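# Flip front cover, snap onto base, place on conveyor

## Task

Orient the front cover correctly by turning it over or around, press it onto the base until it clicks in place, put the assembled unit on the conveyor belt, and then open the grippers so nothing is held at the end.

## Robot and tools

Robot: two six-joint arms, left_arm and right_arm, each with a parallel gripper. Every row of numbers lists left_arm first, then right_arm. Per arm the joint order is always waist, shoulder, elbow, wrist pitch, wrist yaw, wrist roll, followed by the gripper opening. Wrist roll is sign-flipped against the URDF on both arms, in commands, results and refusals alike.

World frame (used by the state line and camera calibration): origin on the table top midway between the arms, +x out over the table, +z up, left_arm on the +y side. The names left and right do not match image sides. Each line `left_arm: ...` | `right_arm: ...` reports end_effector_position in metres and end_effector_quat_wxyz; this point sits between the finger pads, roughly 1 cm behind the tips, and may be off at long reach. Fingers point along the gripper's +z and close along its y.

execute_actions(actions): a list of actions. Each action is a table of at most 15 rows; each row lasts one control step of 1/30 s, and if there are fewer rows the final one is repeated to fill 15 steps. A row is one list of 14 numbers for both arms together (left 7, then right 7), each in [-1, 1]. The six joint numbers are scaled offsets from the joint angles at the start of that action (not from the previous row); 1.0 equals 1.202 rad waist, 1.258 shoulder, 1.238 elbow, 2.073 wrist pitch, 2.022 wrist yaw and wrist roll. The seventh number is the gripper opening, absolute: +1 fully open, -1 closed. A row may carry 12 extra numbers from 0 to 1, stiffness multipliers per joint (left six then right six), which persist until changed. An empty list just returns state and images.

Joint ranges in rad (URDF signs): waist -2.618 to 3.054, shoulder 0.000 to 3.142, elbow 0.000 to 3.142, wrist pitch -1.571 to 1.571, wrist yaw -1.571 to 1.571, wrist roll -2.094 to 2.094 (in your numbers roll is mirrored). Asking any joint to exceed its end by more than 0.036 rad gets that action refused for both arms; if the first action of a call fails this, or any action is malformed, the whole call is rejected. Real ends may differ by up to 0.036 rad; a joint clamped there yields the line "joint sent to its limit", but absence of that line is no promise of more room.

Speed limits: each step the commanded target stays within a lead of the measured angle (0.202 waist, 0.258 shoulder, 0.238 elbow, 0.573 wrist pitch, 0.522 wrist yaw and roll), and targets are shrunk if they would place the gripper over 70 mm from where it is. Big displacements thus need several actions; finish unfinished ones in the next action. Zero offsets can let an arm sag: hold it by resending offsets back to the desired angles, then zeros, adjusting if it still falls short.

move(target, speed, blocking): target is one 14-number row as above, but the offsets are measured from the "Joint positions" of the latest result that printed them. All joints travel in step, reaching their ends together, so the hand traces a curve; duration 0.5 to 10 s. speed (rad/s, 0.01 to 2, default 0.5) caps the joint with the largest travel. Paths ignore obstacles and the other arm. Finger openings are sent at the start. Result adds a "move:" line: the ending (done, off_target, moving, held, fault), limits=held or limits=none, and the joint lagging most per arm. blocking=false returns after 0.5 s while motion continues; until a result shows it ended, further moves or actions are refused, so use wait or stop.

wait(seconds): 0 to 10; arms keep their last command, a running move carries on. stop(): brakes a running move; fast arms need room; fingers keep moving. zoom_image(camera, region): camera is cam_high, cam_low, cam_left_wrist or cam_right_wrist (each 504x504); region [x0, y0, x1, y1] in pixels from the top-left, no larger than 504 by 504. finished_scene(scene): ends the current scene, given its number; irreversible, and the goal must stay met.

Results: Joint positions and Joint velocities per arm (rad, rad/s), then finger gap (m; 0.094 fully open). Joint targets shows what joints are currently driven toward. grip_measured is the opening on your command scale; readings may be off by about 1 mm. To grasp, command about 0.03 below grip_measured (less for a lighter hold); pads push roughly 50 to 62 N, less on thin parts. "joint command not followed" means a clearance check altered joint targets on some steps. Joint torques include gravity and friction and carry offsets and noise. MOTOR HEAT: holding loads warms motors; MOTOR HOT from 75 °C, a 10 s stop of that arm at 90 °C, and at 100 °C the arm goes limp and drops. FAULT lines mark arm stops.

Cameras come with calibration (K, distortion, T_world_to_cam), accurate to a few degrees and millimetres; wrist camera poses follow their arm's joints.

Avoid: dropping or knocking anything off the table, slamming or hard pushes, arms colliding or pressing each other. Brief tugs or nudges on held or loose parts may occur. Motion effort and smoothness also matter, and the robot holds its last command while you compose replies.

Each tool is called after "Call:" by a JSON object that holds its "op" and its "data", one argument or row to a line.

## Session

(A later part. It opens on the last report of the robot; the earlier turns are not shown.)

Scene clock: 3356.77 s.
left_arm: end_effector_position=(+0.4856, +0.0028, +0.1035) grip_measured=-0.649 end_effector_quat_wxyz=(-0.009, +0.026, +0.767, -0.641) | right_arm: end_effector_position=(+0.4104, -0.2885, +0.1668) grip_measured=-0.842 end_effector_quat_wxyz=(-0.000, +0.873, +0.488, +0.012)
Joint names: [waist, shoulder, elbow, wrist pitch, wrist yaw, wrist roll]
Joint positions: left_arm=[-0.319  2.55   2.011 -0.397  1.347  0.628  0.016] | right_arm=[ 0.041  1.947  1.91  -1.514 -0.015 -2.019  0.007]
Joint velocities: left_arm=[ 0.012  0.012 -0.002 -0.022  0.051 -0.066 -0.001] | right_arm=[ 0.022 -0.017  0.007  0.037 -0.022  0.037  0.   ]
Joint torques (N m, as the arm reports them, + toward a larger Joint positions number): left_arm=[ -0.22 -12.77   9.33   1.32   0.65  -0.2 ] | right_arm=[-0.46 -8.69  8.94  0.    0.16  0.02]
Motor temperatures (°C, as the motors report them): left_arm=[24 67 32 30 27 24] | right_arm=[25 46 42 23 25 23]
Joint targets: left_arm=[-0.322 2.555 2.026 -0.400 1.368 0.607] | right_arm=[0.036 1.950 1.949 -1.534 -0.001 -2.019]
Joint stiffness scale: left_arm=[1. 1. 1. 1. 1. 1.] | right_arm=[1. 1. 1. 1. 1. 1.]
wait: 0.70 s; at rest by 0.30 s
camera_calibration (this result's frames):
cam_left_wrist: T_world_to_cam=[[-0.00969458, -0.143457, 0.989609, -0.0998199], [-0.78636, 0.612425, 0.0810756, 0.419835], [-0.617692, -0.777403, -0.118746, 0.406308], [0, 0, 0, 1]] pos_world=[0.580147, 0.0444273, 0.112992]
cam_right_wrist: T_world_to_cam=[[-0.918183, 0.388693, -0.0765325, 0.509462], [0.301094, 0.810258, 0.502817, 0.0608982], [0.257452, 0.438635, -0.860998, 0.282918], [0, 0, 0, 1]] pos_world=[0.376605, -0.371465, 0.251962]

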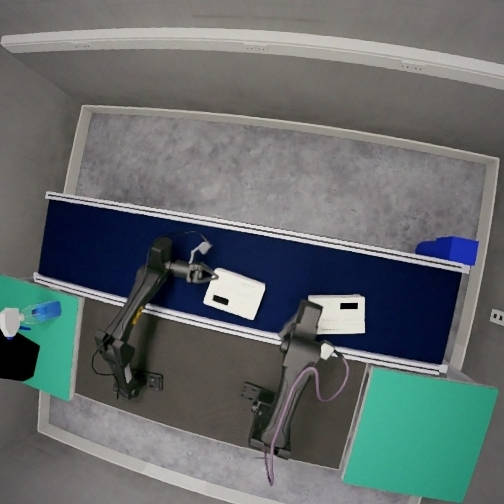

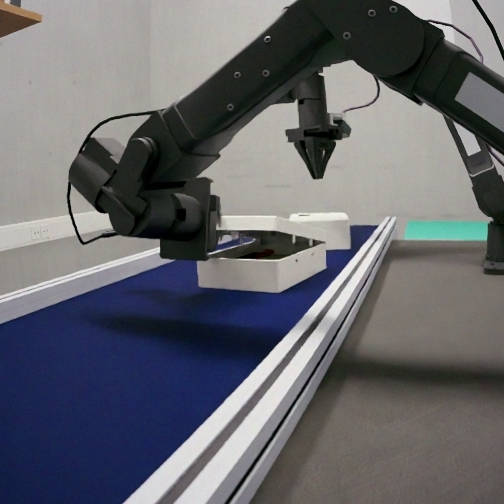

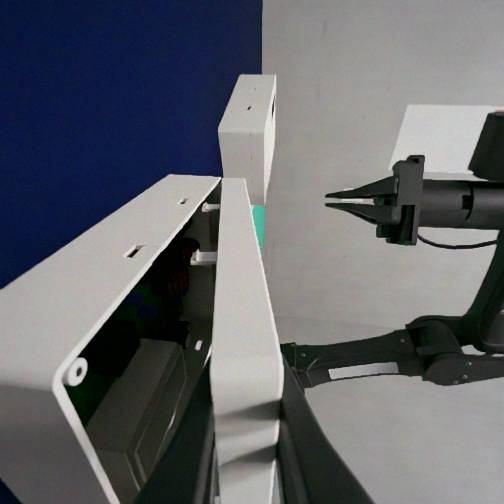

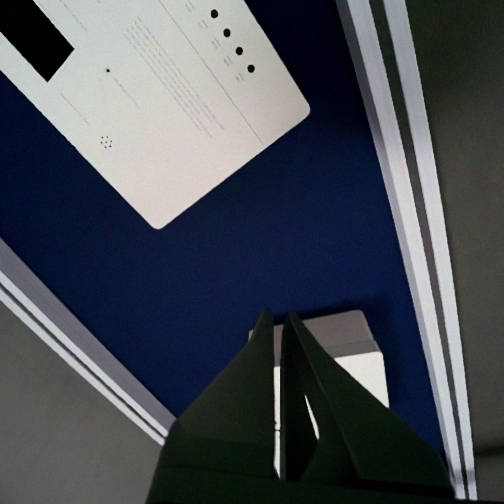

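Call:
{"op": "execute_actions", "data": {
  "actions": [
    [[-0.0025,0.004,0.012,0.002,0.0104,-0.009,-0.685,-0.004,0.002,0.031,-0.010,0.007,0,-0.84],[-0.0025,0.004,0.012,0.005,0.0104,-0.008,-0.685,-0.004,0.002,0.031,-0.010,0.007,0,-0.84],[-0.0025,0.004,0.012,0.008,0.0104,-0.007,-0.685,-0.004,0.002,0.031,-0.010,0.007,0,-0.84],[-0.0025,0.005,0.012,0.010,0.0104,-0.006,-0.685,-0.004,0.002,0.031,-0.010,0.007,0,-0.84],[-0.0025,0.006,0.012,0.012,0.0104,-0.005,-0.685,-0.004,0.002,0.031,-0.010,0.007,0,-0.84],[-0.0025,0.007,0.012,0.0135,0.0104,-0.004,-0.685,-0.004,0.002,0.031,-0.010,0.007,0,-0.84],[-0.0025,0.008,0.012,0.0135,0.0104,-0.004,-0.685,-0.004,0.002,0.031,-0.010,0.007,0,-0.84],[-0.0025,0.009,0.012,0.0135,0.0104,-0.004,-0.685,-0.004,0.002,0.031,-0.010,0.007,0,-0.84],[-0.0025,0.010,0.012,0.0135,0.0104,-0.004,-0.685,-0.004,0.002,0.031,-0.010,0.007,0,-0.84],[-0.0025,0.011,0.012,0.0135,0.0104,-0.004,-0.685,-0.004,0.002,0.031,-0.010,0.007,0,-0.84],[-0.0025,0.012,0.012,0.0135,0.0104,-0.004,-0.685,-0.004,0.002,0.031,-0.010,0.007,0,-0.84],[-0.0025,0.013,0.012,0.0135,0.0104,-0.004,-0.685,-0.004,0.002,0.031,-0.010,0.007,0,-0.84],[-0.0025,0.014,0.012,0.0135,0.0104,-0.004,-0.685,-0.004,0.002,0.031,-0.010,0.007,0,-0.84],[-0.0025,0.015,0.012,0.0135,0.0104,-0.004,-0.685,-0.004,0.002,0.031,-0.010,0.007,0,-0.84],[-0.0025,0.016,0.012,0.0135,0.0104,-0.004,-0.685,-0.004,0.002,0.031,-0.010,0.007,0,-0.84]]
  ]
}}

Call:
{"op": "wait", "data": {
  "seconds": 1.0
}}

Call:
{"op": "zoom_image", "data": {
  "camera": "cam_left_wrist",
  "region": [150, 140, 280, 270]
}}

Call:
{"op": "zoom_image", "data": {
  "camera": "cam_right_wrist",
  "region": [330, 305, 410, 385]
}}

Call:
{"op": "zoom_image", "data": {
  "camera": "cam_low",
  "region": [190, 195, 340, 300]
}}

Scene clock: 3397.60 s.
left_arm: end_effector_position=(+0.4858, +0.0025, +0.1010) grip_measured=-0.649 end_effector_quat_wxyz=(-0.010, +0.027, +0.765, -0.644) | right_arm: end_effector_position=(+0.4102, -0.2885, +0.1668) grip_measured=-0.842 end_effector_quat_wxyz=(-0.001, +0.873, +0.488, +0.012)
Joint names: [waist, shoulder, elbow, wrist pitch, wrist yaw, wrist roll]
Joint positions: left_arm=[-0.319  2.558  2.011 -0.383  1.355  0.633  0.016] | right_arm=[ 0.041  1.947  1.91  -1.515 -0.015 -2.019  0.007]
Joint velocities: left_arm=[-0.002  0.032  0.007  0.037  0.022  0.037 -0.001] | right_arm=[-0.017 -0.012 -0.002  0.022  0.007  0.007 -0.   ]
Joint torques (N m, as the arm reports them, + toward a larger Joint positions number): left_arm=[ -0.14 -12.65   9.21   1.42   0.51  -0.13] | right_arm=[-0.45 -8.69  8.93 -0.01  0.16  0.02]
Motor temperatures (°C, as the motors report them): left_arm=[24 66 32 29 27 24] | right_arm=[25 46 42 23 25 23]
Joint targets: left_arm=[-0.322 2.570 2.026 -0.369 1.368 0.620] | right_arm=[0.036 1.950 1.949 -1.535 -0.001 -2.019]
Joint stiffness scale: left_arm=[1. 1. 1. 1. 1. 1.] | right_arm=[1. 1. 1. 1. 1. 1.]
camera_calibration (this result's frames):
cam_left_wrist: T_world_to_cam=[[-0.00949111, -0.136739, 0.990562, -0.0976519], [-0.784042, 0.61585, 0.0775007, 0.419641], [-0.620635, -0.775907, -0.113054, 0.406737], [0, 0, 0, 1]] pos_world=[0.580525, 0.0438011, 0.110191]
cam_right_wrist: T_world_to_cam=[[-0.918241, 0.388699, -0.0758051, 0.509185], [0.301476, 0.810218, 0.502652, 0.0608005], [0.256799, 0.438702, -0.861159, 0.28327], [0, 0, 0, 1]] pos_world=[0.376481, -0.371452, 0.251978]

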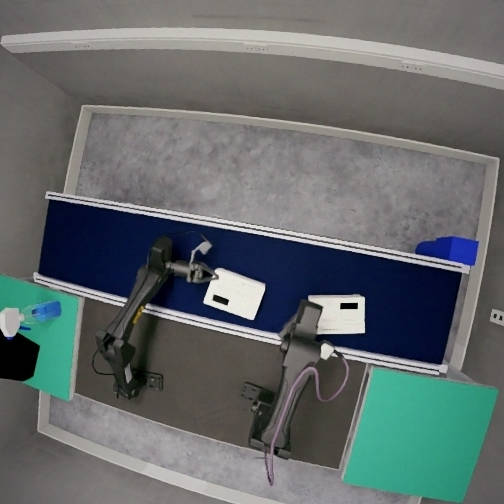

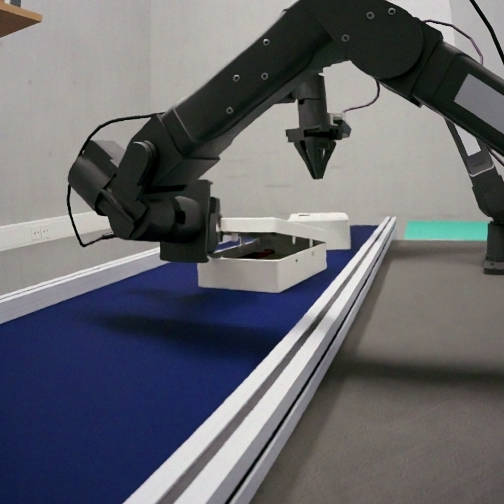

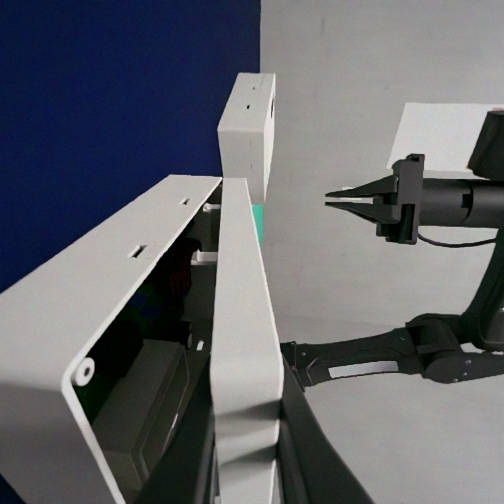

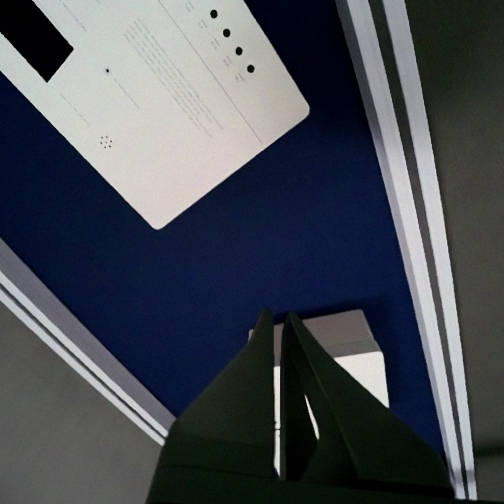

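Scene clock: 3398.60 s.
left_arm: end_effector_position=(+0.4858, +0.0024, +0.1007) grip_measured=-0.649 end_effector_quat_wxyz=(-0.011, +0.027, +0.764, -0.645) | right_arm: end_effector_position=(+0.4102, -0.2885, +0.1668) grip_measured=-0.842 end_effector_quat_wxyz=(-0.001, +0.873, +0.488, +0.012)
Joint names: [waist, shoulder, elbow, wrist pitch, wrist yaw, wrist roll]
Joint positions: left_arm=[-0.319  2.56   2.011 -0.379  1.358  0.635  0.016] | right_arm=[ 0.041  1.947  1.91  -1.515 -0.015 -2.019  0.007]
Joint velocities: left_arm=[ 0.007 -0.007 -0.007 -0.022  0.022  0.022 -0.   ] | right_arm=[-0.007  0.007  0.002 -0.037  0.037  0.022 -0.001]
Joint torques (N m, as the arm reports them, + toward a larger Joint positions number): left_arm=[ -0.28 -12.73   9.3    1.41   0.57  -0.13] | right_arm=[-0.46 -8.7   8.95 -0.01  0.16  0.02]
Motor temperatures (°C, as the motors report them): left_arm=[24 66 32 29 27 24] | right_arm=[25 46 42 23 25 23]
Joint targets: left_arm=[-0.322 2.570 2.026 -0.369 1.368 0.620] | right_arm=[0.036 1.950 1.949 -1.535 -0.001 -2.019]
Joint stiffness scale: left_arm=[1. 1. 1. 1. 1. 1.] | right_arm=[1. 1. 1. 1. 1. 1.]
wait: 1.00 s; at rest by 0.27 s
camera_calibration (this result's frames):
cam_left_wrist: T_world_to_cam=[[-0.00962986, -0.134031, 0.99093, -0.0973416], [-0.78311, 0.617237, 0.0758755, 0.419436], [-0.621808, -0.775277, -0.110905, 0.406959], [0, 0, 0, 1]] pos_world=[0.580578, 0.0435676, 0.109767]
cam_right_wrist: T_world_to_cam=[[-0.918241, 0.388699, -0.0758051, 0.509185], [0.301476, 0.810218, 0.502652, 0.0608005], [0.256799, 0.438702, -0.861159, 0.28327], [0, 0, 0, 1]] pos_world=[0.376481, -0.371452, 0.251978]

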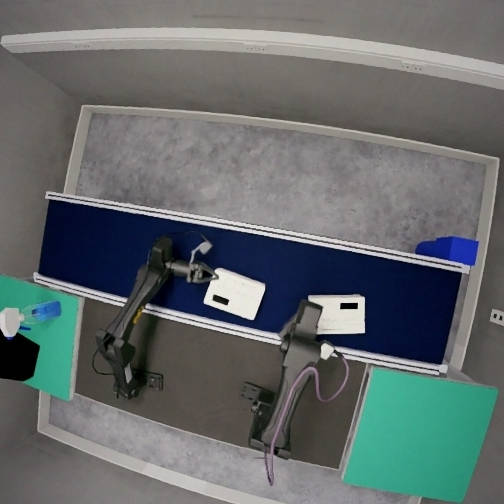

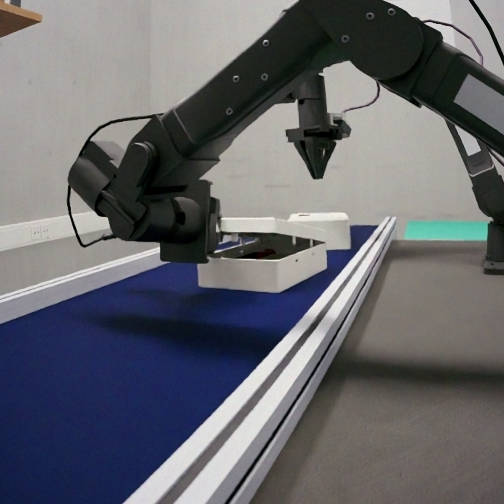

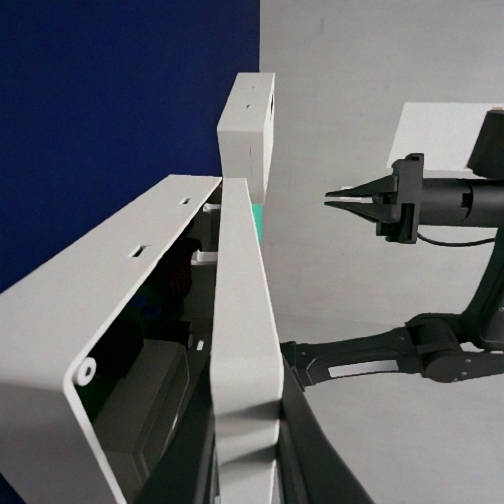

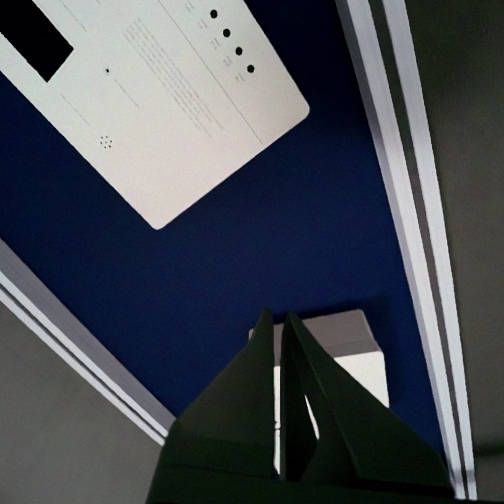

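Region (150, 140, 280, 270) of cam_left_wrist's 504x504 image, scaled by 3.877, with more detail than that image has.

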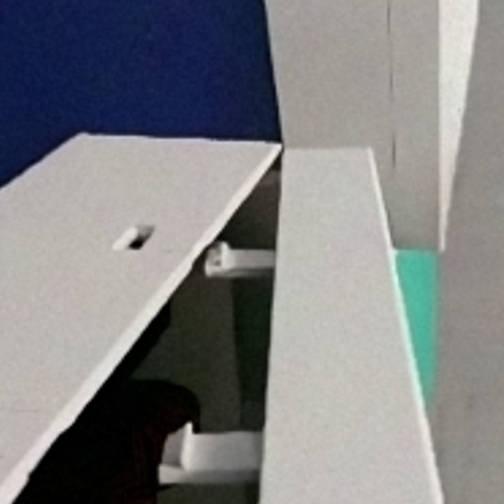

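Region (330, 305, 410, 385) of cam_right_wrist's 504x504 image, scaled by 6.300, with more detail than that image has.

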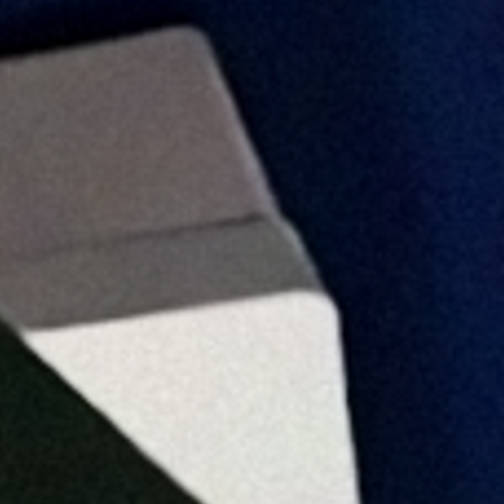

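Region (190, 195, 340, 300) of cam_low's 504x504 image, scaled by 3.360, with more detail than that image has; it fills the top 353 rows of this view, and the rest is white.

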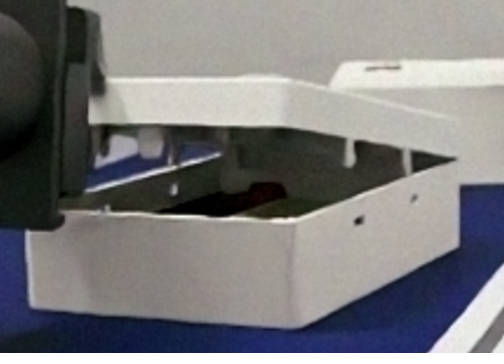

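Call:
{"op": "execute_actions", "data": {
  "actions": [
    [[-0.0025,0.006,0.012,0.003,0.003,-0.006,-0.68,-0.004,0.002,0.031,-0.010,0.007,0,-0.84],[-0.0025,0.004,0.012,0.001,0.001,-0.005,-0.675,-0.004,0.002,0.031,-0.010,0.007,0,-0.84],[-0.0025,0.002,0.012,-0.001,-0.001,-0.004,-0.67,-0.004,0.002,0.031,-0.010,0.007,0,-0.84],[-0.0025,0.0016,0.012,-0.003,-0.003,-0.003,-0.667,-0.004,0.002,0.031,-0.010,0.007,0,-0.84],[-0.0025,0.0016,0.012,-0.003,-0.005,-0.0025,-0.664,-0.004,0.002,0.031,-0.010,0.007,0,-0.84],[-0.0025,0.0016,0.012,-0.003,-0.007,-0.0025,-0.662,-0.004,0.002,0.031,-0.010,0.007,0,-0.84],[-0.0025,0.0016,0.012,-0.003,-0.009,-0.0025,-0.662,-0.004,0.002,0.031,-0.010,0.007,0,-0.84],[-0.0025,0.0016,0.012,-0.003,-0.011,-0.0025,-0.662,-0.004,0.002,0.031,-0.010,0.007,0,-0.84],[-0.0025,0.0016,0.012,-0.003,-0.013,-0.0025,-0.662,-0.004,0.002,0.031,-0.010,0.007,0,-0.84],[-0.0025,0.0016,0.012,-0.003,-0.015,-0.0025,-0.662,-0.004,0.002,0.031,-0.010,0.007,0,-0.84],[-0.0025,0.0016,0.012,-0.003,-0.0163,-0.0025,-0.662,-0.004,0.002,0.031,-0.010,0.007,0,-0.84]]
  ]
}}

Call:
{"op": "wait", "data": {
  "seconds": 1.0
}}

Call:
{"op": "zoom_image", "data": {
  "camera": "cam_left_wrist",
  "region": [150, 140, 280, 270]
}}

Call:
{"op": "zoom_image", "data": {
  "camera": "cam_right_wrist",
  "region": [330, 305, 410, 385]
}}

Call:
{"op": "zoom_image", "data": {
  "camera": "cam_low",
  "region": [190, 195, 340, 300]
}}

Scene clock: 3441.83 s.
left_arm: end_effector_position=(+0.4862, +0.0024, +0.1003) grip_measured=-0.647 end_effector_quat_wxyz=(-0.011, +0.025, +0.765, -0.644) | right_arm: end_effector_position=(+0.4100, -0.2885, +0.1668) grip_measured=-0.842 end_effector_quat_wxyz=(-0.001, +0.873, +0.488, +0.012)
Joint names: [waist, shoulder, elbow, wrist pitch, wrist yaw, wrist roll]
Joint positions: left_arm=[-0.319  2.56   2.011 -0.379  1.355  0.639  0.017] | right_arm=[ 0.041  1.947  1.91  -1.516 -0.015 -2.019  0.007]
Joint velocities: left_arm=[ 0.002  0.007  0.002 -0.022  0.037  0.081  0.   ] | right_arm=[-0.012 -0.017 -0.002 -0.022  0.007 -0.066 -0.   ]
Joint torques (N m, as the arm reports them, + toward a larger Joint positions number): left_arm=[ -0.27 -13.24   9.26   1.29   0.15  -0.07] | right_arm=[-0.46 -8.69  8.94 -0.01  0.16  0.02]
Motor temperatures (°C, as the motors report them): left_arm=[24 65 32 30 26 24] | right_arm=[25 46 42 23 25 23]
Joint targets: left_arm=[-0.322 2.562 2.026 -0.385 1.325 0.630] | right_arm=[0.036 1.950 1.949 -1.536 -0.001 -2.019]
Joint stiffness scale: left_arm=[1. 1. 1. 1. 1. 1.] | right_arm=[1. 1. 1. 1. 1. 1.]
camera_calibration (this result's frames):
cam_left_wrist: T_world_to_cam=[[-0.00601006, -0.13662, 0.990605, -0.0986304], [-0.78438, 0.615091, 0.0800717, 0.419897], [-0.620252, -0.77653, -0.110859, 0.406405], [0, 0, 0, 1]] pos_world=[0.58084, 0.0438356, 0.109135]
cam_right_wrist: T_world_to_cam=[[-0.918298, 0.388705, -0.0750776, 0.508908], [0.301857, 0.810179, 0.502487, 0.060703], [0.256145, 0.43877, -0.861319, 0.283621], [0, 0, 0, 1]] pos_world=[0.376358, -0.37144, 0.251993]

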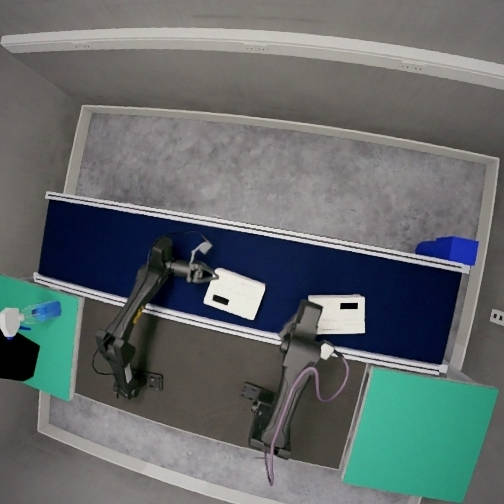

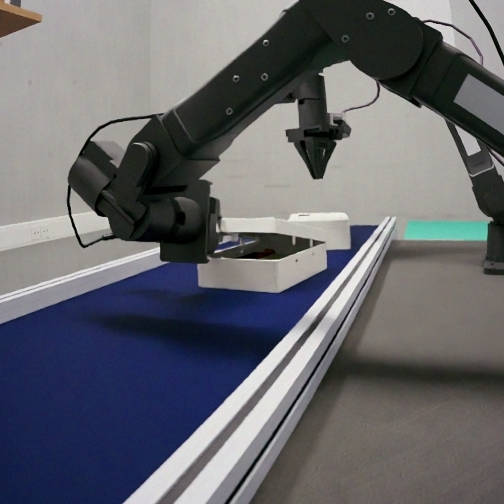

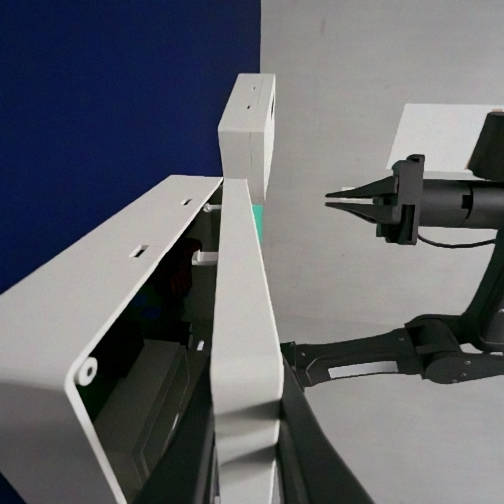

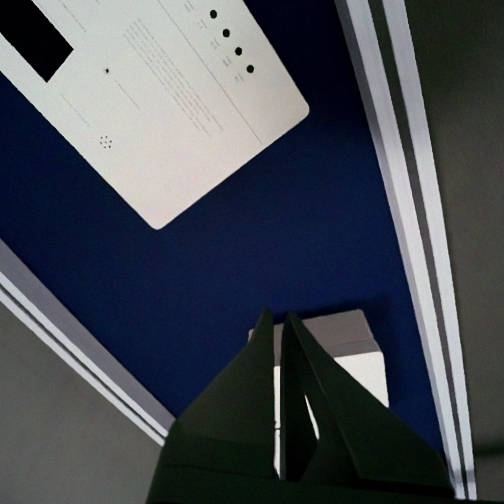

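Scene clock: 3442.83 s.
left_arm: end_effector_position=(+0.4862, +0.0024, +0.1003) grip_measured=-0.647 end_effector_quat_wxyz=(-0.011, +0.025, +0.765, -0.644) | right_arm: end_effector_position=(+0.4100, -0.2885, +0.1668) grip_measured=-0.842 end_effector_quat_wxyz=(-0.001, +0.873, +0.488, +0.012)
Joint names: [waist, shoulder, elbow, wrist pitch, wrist yaw, wrist roll]
Joint positions: left_arm=[-0.319  2.56   2.011 -0.379  1.355  0.639  0.017] | right_arm=[ 0.041  1.947  1.91  -1.516 -0.015 -2.019  0.007]
Joint velocities: left_arm=[-0.017  0.002  0.007  0.022 -0.022  0.037  0.   ] | right_arm=[ 0.002 -0.002 -0.002 -0.022 -0.022 -0.051 -0.001]
Joint torques (N m, as the arm reports them, + toward a larger Joint positions number): left_arm=[ -0.07 -13.11   9.18   1.29   0.14  -0.09] | right_arm=[-0.46 -8.69  8.93  0.    0.16  0.02]
Motor temperatures (°C, as the motors report them): left_arm=[24 65 32 30 26 24] | right_arm=[25 46 42 23 25 23]
Joint targets: left_arm=[-0.322 2.562 2.026 -0.385 1.325 0.630] | right_arm=[0.036 1.950 1.949 -1.536 -0.001 -2.019]
Joint stiffness scale: left_arm=[1. 1. 1. 1. 1. 1.] | right_arm=[1. 1. 1. 1. 1. 1.]
wait: 1.00 s; at rest by 0.17 s
camera_calibration (this result's frames):
cam_left_wrist: T_world_to_cam=[[-0.00601006, -0.13662, 0.990605, -0.0986304], [-0.78438, 0.615091, 0.0800717, 0.419897], [-0.620252, -0.77653, -0.110859, 0.406405], [0, 0, 0, 1]] pos_world=[0.58084, 0.0438356, 0.109135]
cam_right_wrist: T_world_to_cam=[[-0.918298, 0.388705, -0.0750776, 0.508908], [0.301857, 0.810179, 0.502487, 0.060703], [0.256145, 0.43877, -0.861319, 0.283621], [0, 0, 0, 1]] pos_world=[0.376358, -0.37144, 0.251993]

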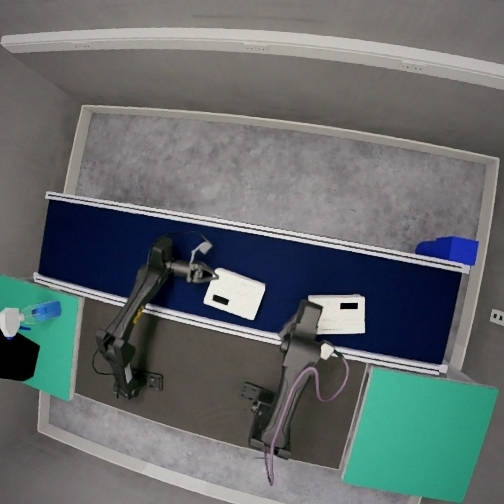

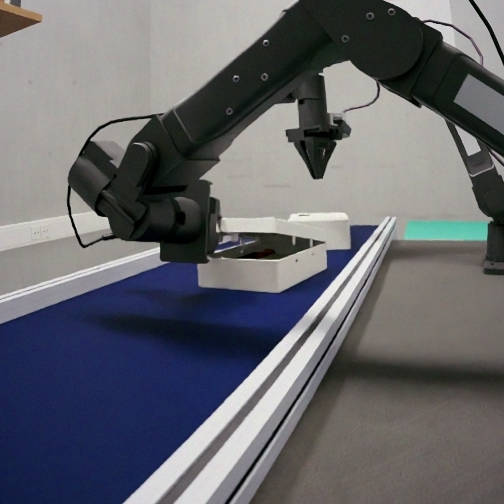

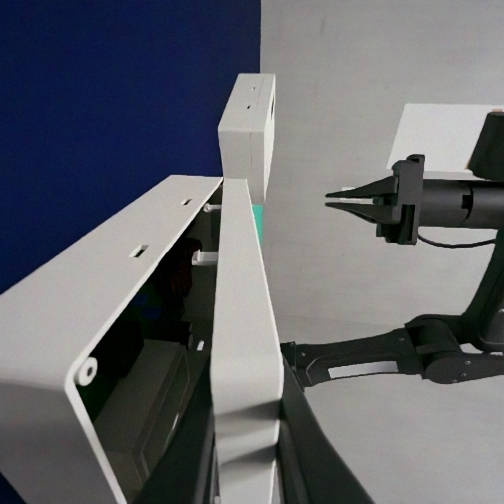

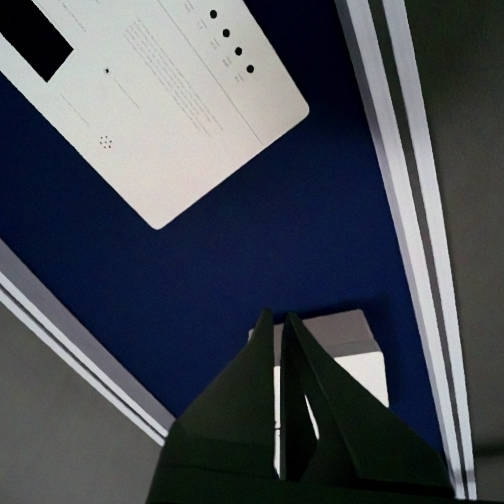

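Region (150, 140, 280, 270) of cam_left_wrist's 504x504 image, scaled by 3.877, with more detail than that image has.

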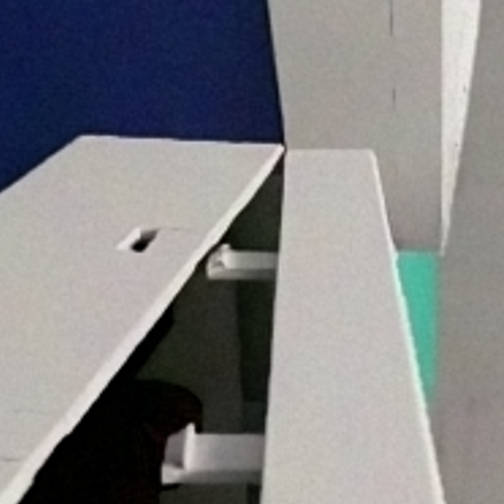

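Region (330, 305, 410, 385) of cam_right_wrist's 504x504 image, scaled by 6.300, with more detail than that image has.

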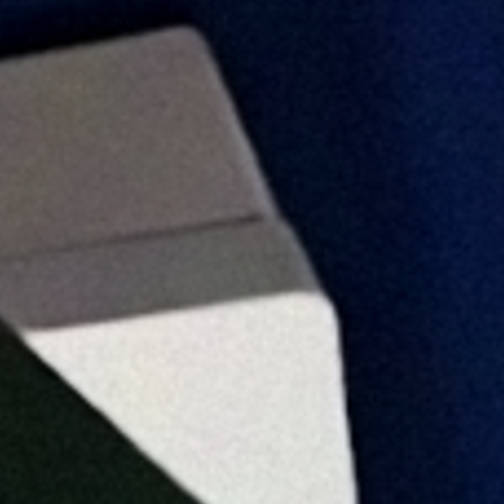

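Region (190, 195, 340, 300) of cam_low's 504x504 image, scaled by 3.360, with more detail than that image has; it fills the top 353 rows of this view, and the rest is white.

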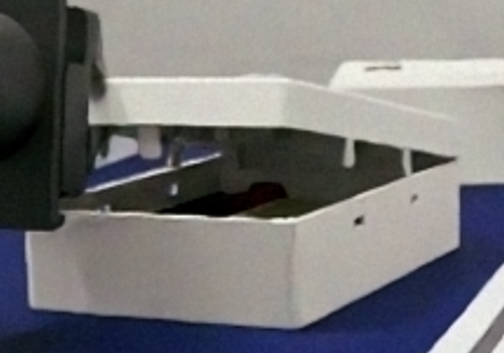

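Call:
{"op": "execute_actions", "data": {
  "actions": [
    [[-0.0025,0.0025,0.012,-0.003,-0.015,-0.0045,-0.662,-0.004,0.002,0.031,-0.010,0.007,0,-0.84],[-0.0025,0.0035,0.012,-0.003,-0.015,-0.0045,-0.662,-0.004,0.002,0.031,-0.010,0.007,0,-0.84],[-0.0025,0.0045,0.012,-0.003,-0.015,-0.005,-0.662,-0.004,0.002,0.031,-0.010,0.007,0,-0.84],[-0.0025,0.0055,0.012,-0.003,-0.015,-0.005,-0.662,-0.004,0.002,0.031,-0.010,0.007,0,-0.84],[-0.0025,0.0065,0.012,-0.003,-0.015,-0.0055,-0.662,-0.004,0.002,0.031,-0.010,0.007,0,-0.84],[-0.0025,0.0075,0.012,-0.003,-0.015,-0.0055,-0.662,-0.004,0.002,0.031,-0.010,0.007,0,-0.84],[-0.0025,0.0085,0.012,-0.003,-0.015,-0.006,-0.662,-0.004,0.002,0.031,-0.010,0.007,0,-0.84],[-0.0025,0.0095,0.012,-0.003,-0.015,-0.006,-0.662,-0.004,0.002,0.031,-0.010,0.007,0,-0.84],[-0.0025,0.0105,0.012,-0.003,-0.015,-0.0065,-0.662,-0.004,0.002,0.031,-0.010,0.007,0,-0.84],[-0.0025,0.0115,0.012,-0.003,-0.015,-0.0065,-0.662,-0.004,0.002,0.031,-0.010,0.007,0,-0.84],[-0.0025,0.0125,0.012,-0.003,-0.015,-0.007,-0.662,-0.004,0.002,0.031,-0.010,0.007,0,-0.84],[-0.0025,0.0135,0.012,-0.003,-0.015,-0.007,-0.662,-0.004,0.002,0.031,-0.010,0.007,0,-0.84],[-0.0025,0.0145,0.012,-0.003,-0.015,-0.0075,-0.662,-0.004,0.002,0.031,-0.010,0.007,0,-0.84],[-0.0025,0.0155,0.012,-0.003,-0.015,-0.0075,-0.662,-0.004,0.002,0.031,-0.010,0.007,0,-0.84],[-0.0025,0.016,0.012,-0.003,-0.015,-0.008,-0.662,-0.004,0.002,0.031,-0.010,0.007,0,-0.84]]
  ]
}}

Call:
{"op": "wait", "data": {
  "seconds": 1.0
}}

Call:
{"op": "zoom_image", "data": {
  "camera": "cam_left_wrist",
  "region": [100, 140, 300, 340]
}}

Call:
{"op": "zoom_image", "data": {
  "camera": "cam_right_wrist",
  "region": [330, 305, 410, 385]
}}

Call:
{"op": "zoom_image", "data": {
  "camera": "cam_low",
  "region": [190, 195, 340, 300]
}}

Scene clock: 3508.13 s.
left_arm: end_effector_position=(+0.4862, +0.0024, +0.1003) grip_measured=-0.647 end_effector_quat_wxyz=(-0.011, +0.025, +0.765, -0.644) | right_arm: end_effector_position=(+0.4099, -0.2885, +0.1668) grip_measured=-0.842 end_effector_quat_wxyz=(-0.001, +0.873, +0.488, +0.012)
Joint names: [waist, shoulder, elbow, wrist pitch, wrist yaw, wrist roll]
Joint positions: left_arm=[-0.319  2.56   2.011 -0.379  1.355  0.639  0.017] | right_arm=[ 0.041  1.947  1.91  -1.516 -0.015 -2.019  0.007]
Joint velocities: left_arm=[ 0.012  0.022 -0.022  0.022  0.007  0.037 -0.   ] | right_arm=[ 0.002 -0.002  0.002 -0.081 -0.007 -0.066 -0.   ]
Joint torques (N m, as the arm reports them, + toward a larger Joint positions number): left_arm=[ -0.28 -12.06   9.29   1.26   0.15  -0.15] | right_arm=[-0.47 -8.69  8.93 -0.01  0.16  0.02]
Motor temperatures (°C, as the motors report them): left_arm=[24 66 32 29 26 24] | right_arm=[25 46 42 23 25 23]
Joint targets: left_arm=[-0.322 2.580 2.026 -0.385 1.325 0.623] | right_arm=[0.036 1.950 1.949 -1.536 -0.001 -2.019]
Joint stiffness scale: left_arm=[1. 1. 1. 1. 1. 1.] | right_arm=[1. 1. 1. 1. 1. 1.]
camera_calibration (this result's frames):
cam_left_wrist: T_world_to_cam=[[-0.00601006, -0.13662, 0.990605, -0.0986304], [-0.78438, 0.615091, 0.0800717, 0.419897], [-0.620252, -0.77653, -0.110859, 0.406405], [0, 0, 0, 1]] pos_world=[0.58084, 0.0438356, 0.109135]
cam_right_wrist: T_world_to_cam=[[-0.918327, 0.388708, -0.0747139, 0.508769], [0.302048, 0.810159, 0.502404, 0.0606543], [0.255818, 0.438804, -0.861399, 0.283796], [0, 0, 0, 1]] pos_world=[0.376296, -0.371433, 0.252001]

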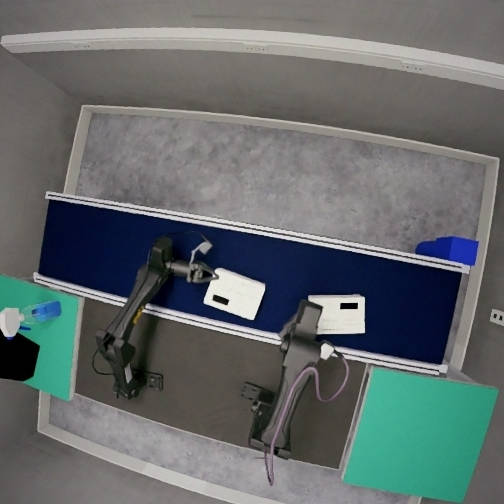

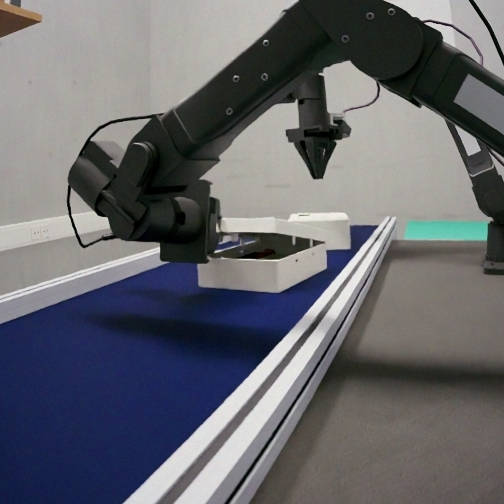

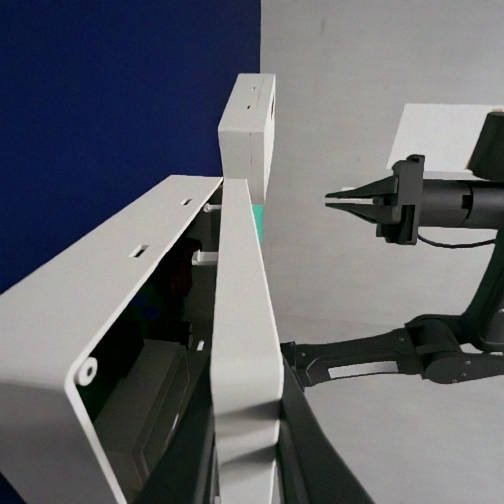

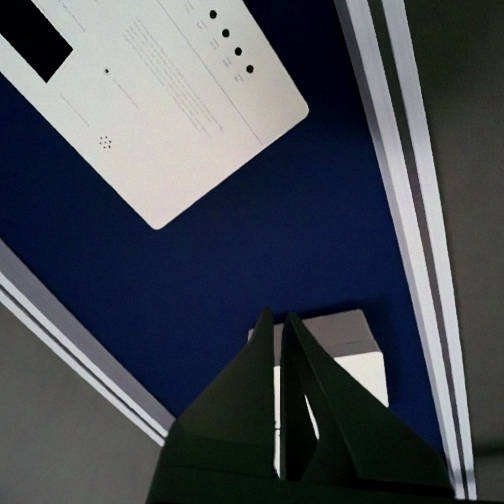

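Scene clock: 3509.13 s.
left_arm: end_effector_position=(+0.4862, +0.0024, +0.1003) grip_measured=-0.647 end_effector_quat_wxyz=(-0.011, +0.025, +0.765, -0.644) | right_arm: end_effector_position=(+0.4099, -0.2885, +0.1668) grip_measured=-0.842 end_effector_quat_wxyz=(-0.001, +0.873, +0.488, +0.012)
Joint names: [waist, shoulder, elbow, wrist pitch, wrist yaw, wrist roll]
Joint positions: left_arm=[-0.319  2.56   2.011 -0.379  1.355  0.639  0.017] | right_arm=[ 0.041  1.947  1.91  -1.516 -0.015 -2.019  0.007]
Joint velocities: left_arm=[-0.017  0.022  0.002 -0.051  0.051  0.037 -0.001] | right_arm=[-0.007 -0.022  0.017  0.066 -0.066  0.066 -0.   ]
Joint torques (N m, as the arm reports them, + toward a larger Joint positions number): left_arm=[ -0.27 -12.18   9.29   1.28   0.19  -0.16] | right_arm=[-0.46 -8.69  8.94 -0.01  0.16  0.02]
Motor temperatures (°C, as the motors report them): left_arm=[24 66 32 29 26 24] | right_arm=[25 46 42 23 25 23]
Joint targets: left_arm=[-0.322 2.580 2.026 -0.385 1.325 0.623] | right_arm=[0.036 1.950 1.949 -1.536 -0.001 -2.019]
Joint stiffness scale: left_arm=[1. 1. 1. 1. 1. 1.] | right_arm=[1. 1. 1. 1. 1. 1.]
wait: 1.00 s; at rest by 0.17 s
camera_calibration (this result's frames):
cam_left_wrist: T_world_to_cam=[[-0.00601006, -0.13662, 0.990605, -0.0986304], [-0.78438, 0.615091, 0.0800717, 0.419897], [-0.620252, -0.77653, -0.110859, 0.406405], [0, 0, 0, 1]] pos_world=[0.58084, 0.0438356, 0.109135]
cam_right_wrist: T_world_to_cam=[[-0.918327, 0.388708, -0.0747139, 0.508769], [0.302048, 0.810159, 0.502404, 0.0606543], [0.255818, 0.438804, -0.861399, 0.283796], [0, 0, 0, 1]] pos_world=[0.376296, -0.371433, 0.252001]

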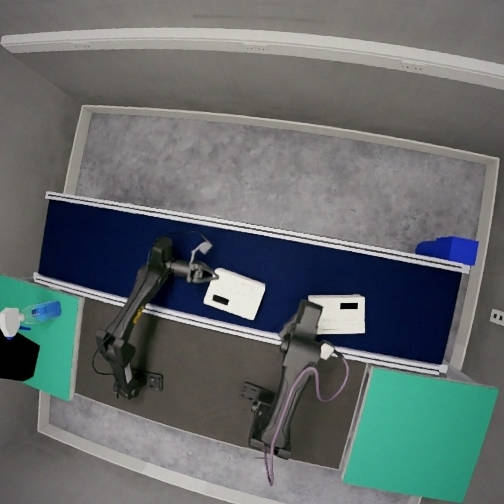

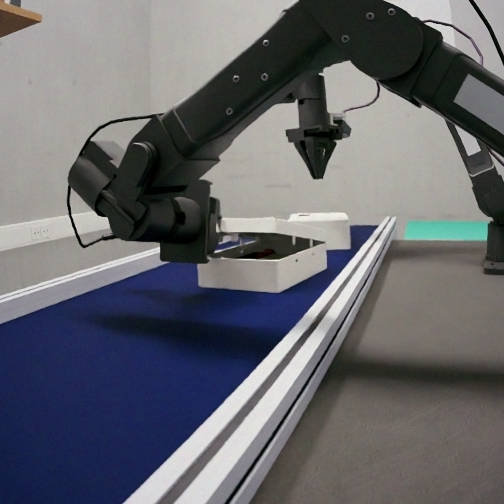

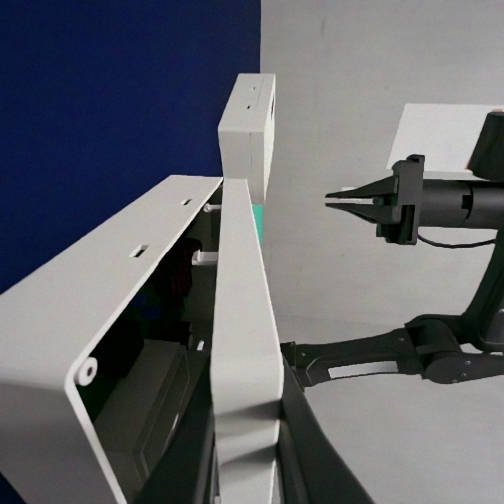

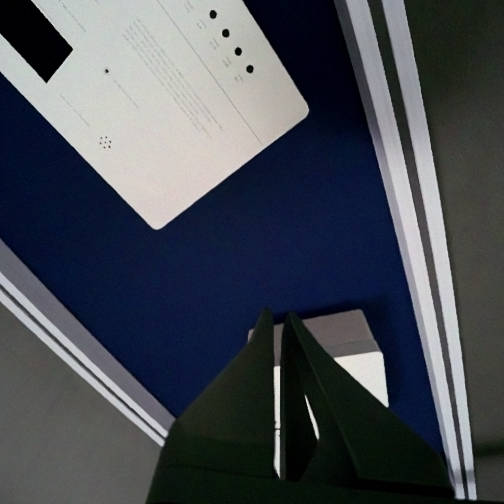

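Region (100, 140, 300, 340) of cam_left_wrist's 504x504 image, scaled by 2.520, with more detail than that image has.

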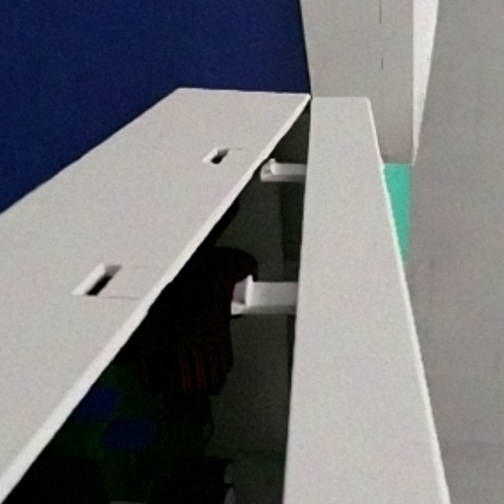

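Region (330, 305, 410, 385) of cam_right_wrist's 504x504 image, scaled by 6.300, with more detail than that image has.

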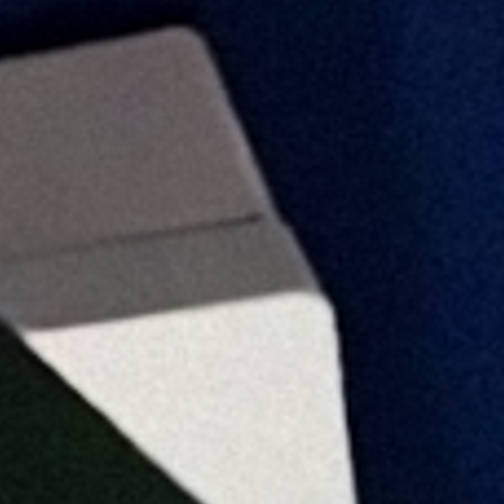

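Region (190, 195, 340, 300) of cam_low's 504x504 image, scaled by 3.360, with more detail than that image has; it fills the top 353 rows of this view, and the rest is white.

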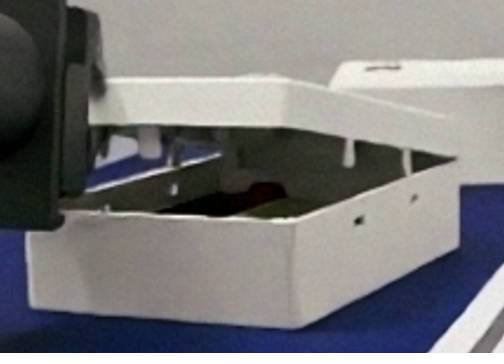

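Call:
{"op": "move", "data": {
  "target": [-0.0025,0.004,0.012,-0.003,-0.008,-0.004,-0.662,0.395,0.1606,0.138,0.033,0.007,0,-1.0],
  "speed": 0.45
}}

Scene clock: 3594.27 s.
left_arm: end_effector_position=(+0.4861, +0.0024, +0.1004) grip_measured=-0.647 end_effector_quat_wxyz=(-0.012, +0.025, +0.765, -0.644) | right_arm: end_effector_position=(+0.4300, -0.0971, +0.1232) grip_measured=-0.994 end_effector_quat_wxyz=(-0.005, +0.732, +0.681, +0.007)
Joint names: [waist, shoulder, elbow, wrist pitch, wrist yaw, wrist roll]
Joint positions: left_arm=[-0.319  2.56   2.011 -0.379  1.356  0.64   0.017] | right_arm=[ 0.521  2.153  2.043 -1.451 -0.015 -2.019  0.   ]
Joint velocities: left_arm=[ 0.007 -0.007  0.012 -0.037 -0.007  0.022 -0.   ] | right_arm=[-0.007 -0.007 -0.002 -0.051 -0.051 -0.022 -0.001]
Joint torques (N m, as the arm reports them, + toward a larger Joint positions number): left_arm=[ -0.28 -12.92   9.32   1.26   0.28  -0.11] | right_arm=[ -0.38 -11.19   8.96   0.21   0.16   0.02]
Motor temperatures (°C, as the motors report them): left_arm=[24 63 32 29 25 24] | right_arm=[25 46 42 23 25 23]
Joint targets: left_arm=[-0.322 2.565 2.026 -0.385 1.339 0.631] | right_arm=[0.516 2.149 2.081 -1.448 -0.000 -2.019]
Joint stiffness scale: left_arm=[1. 1. 1. 1. 1. 1.] | right_arm=[1. 1. 1. 1. 1. 1.]
move: off_target (right_arm); limits=none; left_arm: farthest joint: the wrist yaw, 0.017 radians from its target (0.016 radians at the start); right_arm: farthest joint: the elbow, 0.038 radians from its target (0.170 radians at the start)
camera_calibration (this result's frames):
cam_left_wrist: T_world_to_cam=[[-0.00444059, -0.136099, 0.990685, -0.0995103], [-0.784129, 0.615287, 0.0810128, 0.419615], [-0.620582, -0.776465, -0.109452, 0.406373], [0, 0, 0, 1]] pos_world=[0.580778, 0.0438073, 0.109067]
cam_right_wrist: T_world_to_cam=[[-0.994625, -0.0797955, -0.065981, 0.435756], [-0.10217, 0.859746, 0.500397, 0.100287], [0.0167974, 0.504449, -0.863278, 0.266582], [0, 0, 0, 1]] pos_world=[0.439182, -0.185927, 0.208703]

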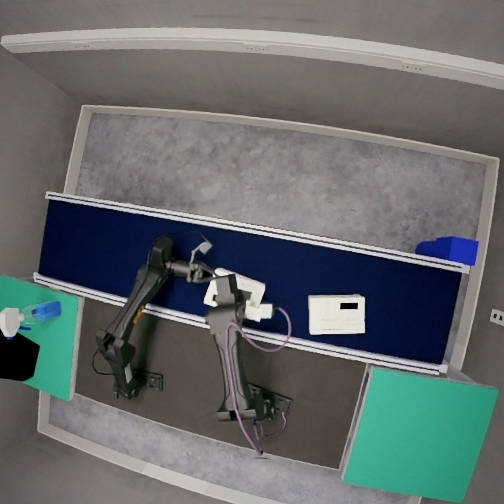

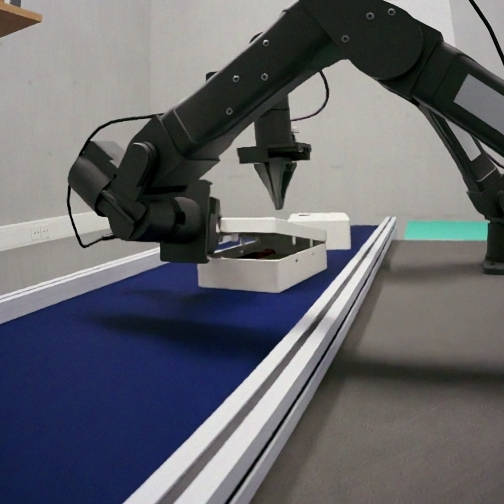

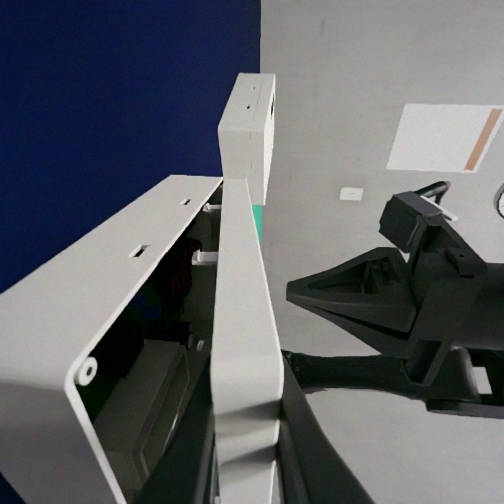

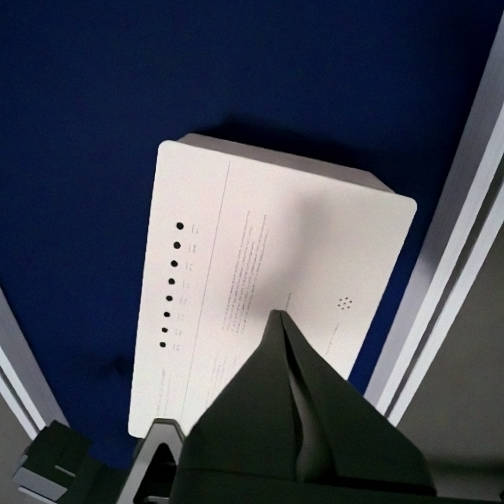

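Call:
{"op": "execute_actions", "data": {
  "actions": []
}}

Scene clock: 3620.63 s.
left_arm: end_effector_position=(+0.4861, +0.0024, +0.1004) grip_measured=-0.647 end_effector_quat_wxyz=(-0.012, +0.025, +0.765, -0.644) | right_arm: end_effector_position=(+0.4300, -0.0971, +0.1232) grip_measured=-0.994 end_effector_quat_wxyz=(-0.005, +0.732, +0.681, +0.007)
Joint names: [waist, shoulder, elbow, wrist pitch, wrist yaw, wrist roll]
Joint positions: left_arm=[-0.319  2.56   2.011 -0.379  1.356  0.64   0.017] | right_arm=[ 0.521  2.153  2.043 -1.451 -0.015 -2.019  0.   ]
Joint velocities: left_arm=[-0.012 -0.007  0.007 -0.022  0.022 -0.007 -0.   ] | right_arm=[ 0.002  0.002 -0.017  0.022 -0.022 -0.037  0.   ]
Joint torques (N m, as the arm reports them, + toward a larger Joint positions number): left_arm=[ -0.23 -13.06   9.31   1.29   0.29  -0.08] | right_arm=[ -0.5  -10.9    9.02   0.21   0.16   0.02]
Motor temperatures (°C, as the motors report them): left_arm=[24 65 32 29 25 24] | right_arm=[25 49 43 23 25 23]
Joint targets: left_arm=[-0.322 2.565 2.026 -0.385 1.339 0.631] | right_arm=[0.516 2.149 2.081 -1.448 -0.000 -2.019]
Joint stiffness scale: left_arm=[1. 1. 1. 1. 1. 1.] | right_arm=[1. 1. 1. 1. 1. 1.]
camera_calibration (this result's frames):
cam_left_wrist: T_world_to_cam=[[-0.00444059, -0.136099, 0.990685, -0.0995103], [-0.784129, 0.615287, 0.0810128, 0.419615], [-0.620582, -0.776465, -0.109452, 0.406373], [0, 0, 0, 1]] pos_world=[0.580778, 0.0438073, 0.109067]
cam_right_wrist: T_world_to_cam=[[-0.994625, -0.0797955, -0.065981, 0.435756], [-0.10217, 0.859746, 0.500397, 0.100287], [0.0167974, 0.504449, -0.863278, 0.266582], [0, 0, 0, 1]] pos_world=[0.439182, -0.185927, 0.208703]

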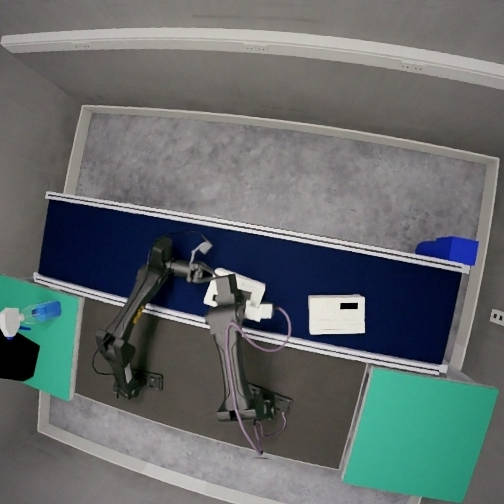

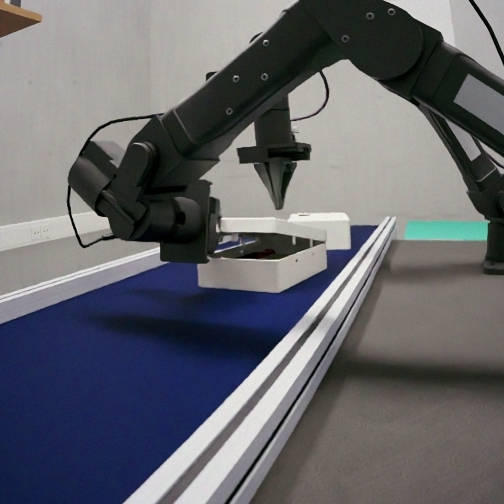

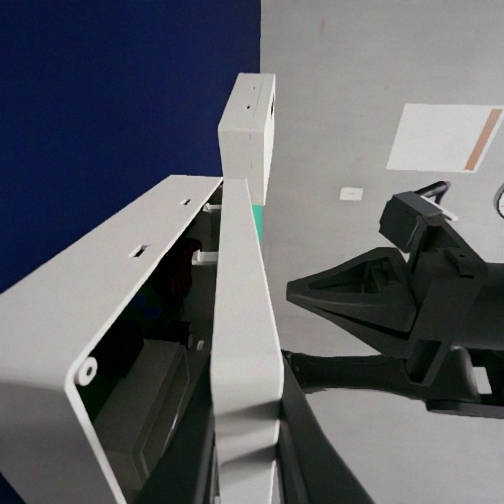

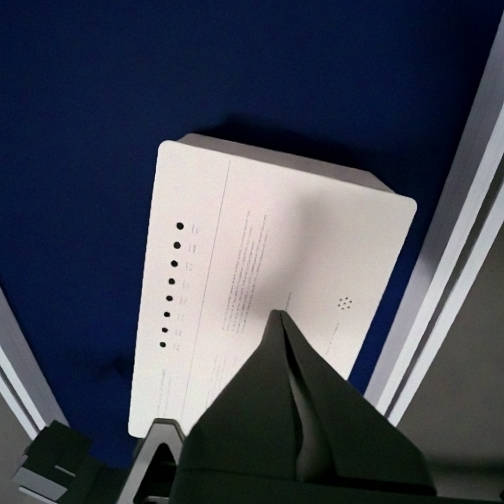

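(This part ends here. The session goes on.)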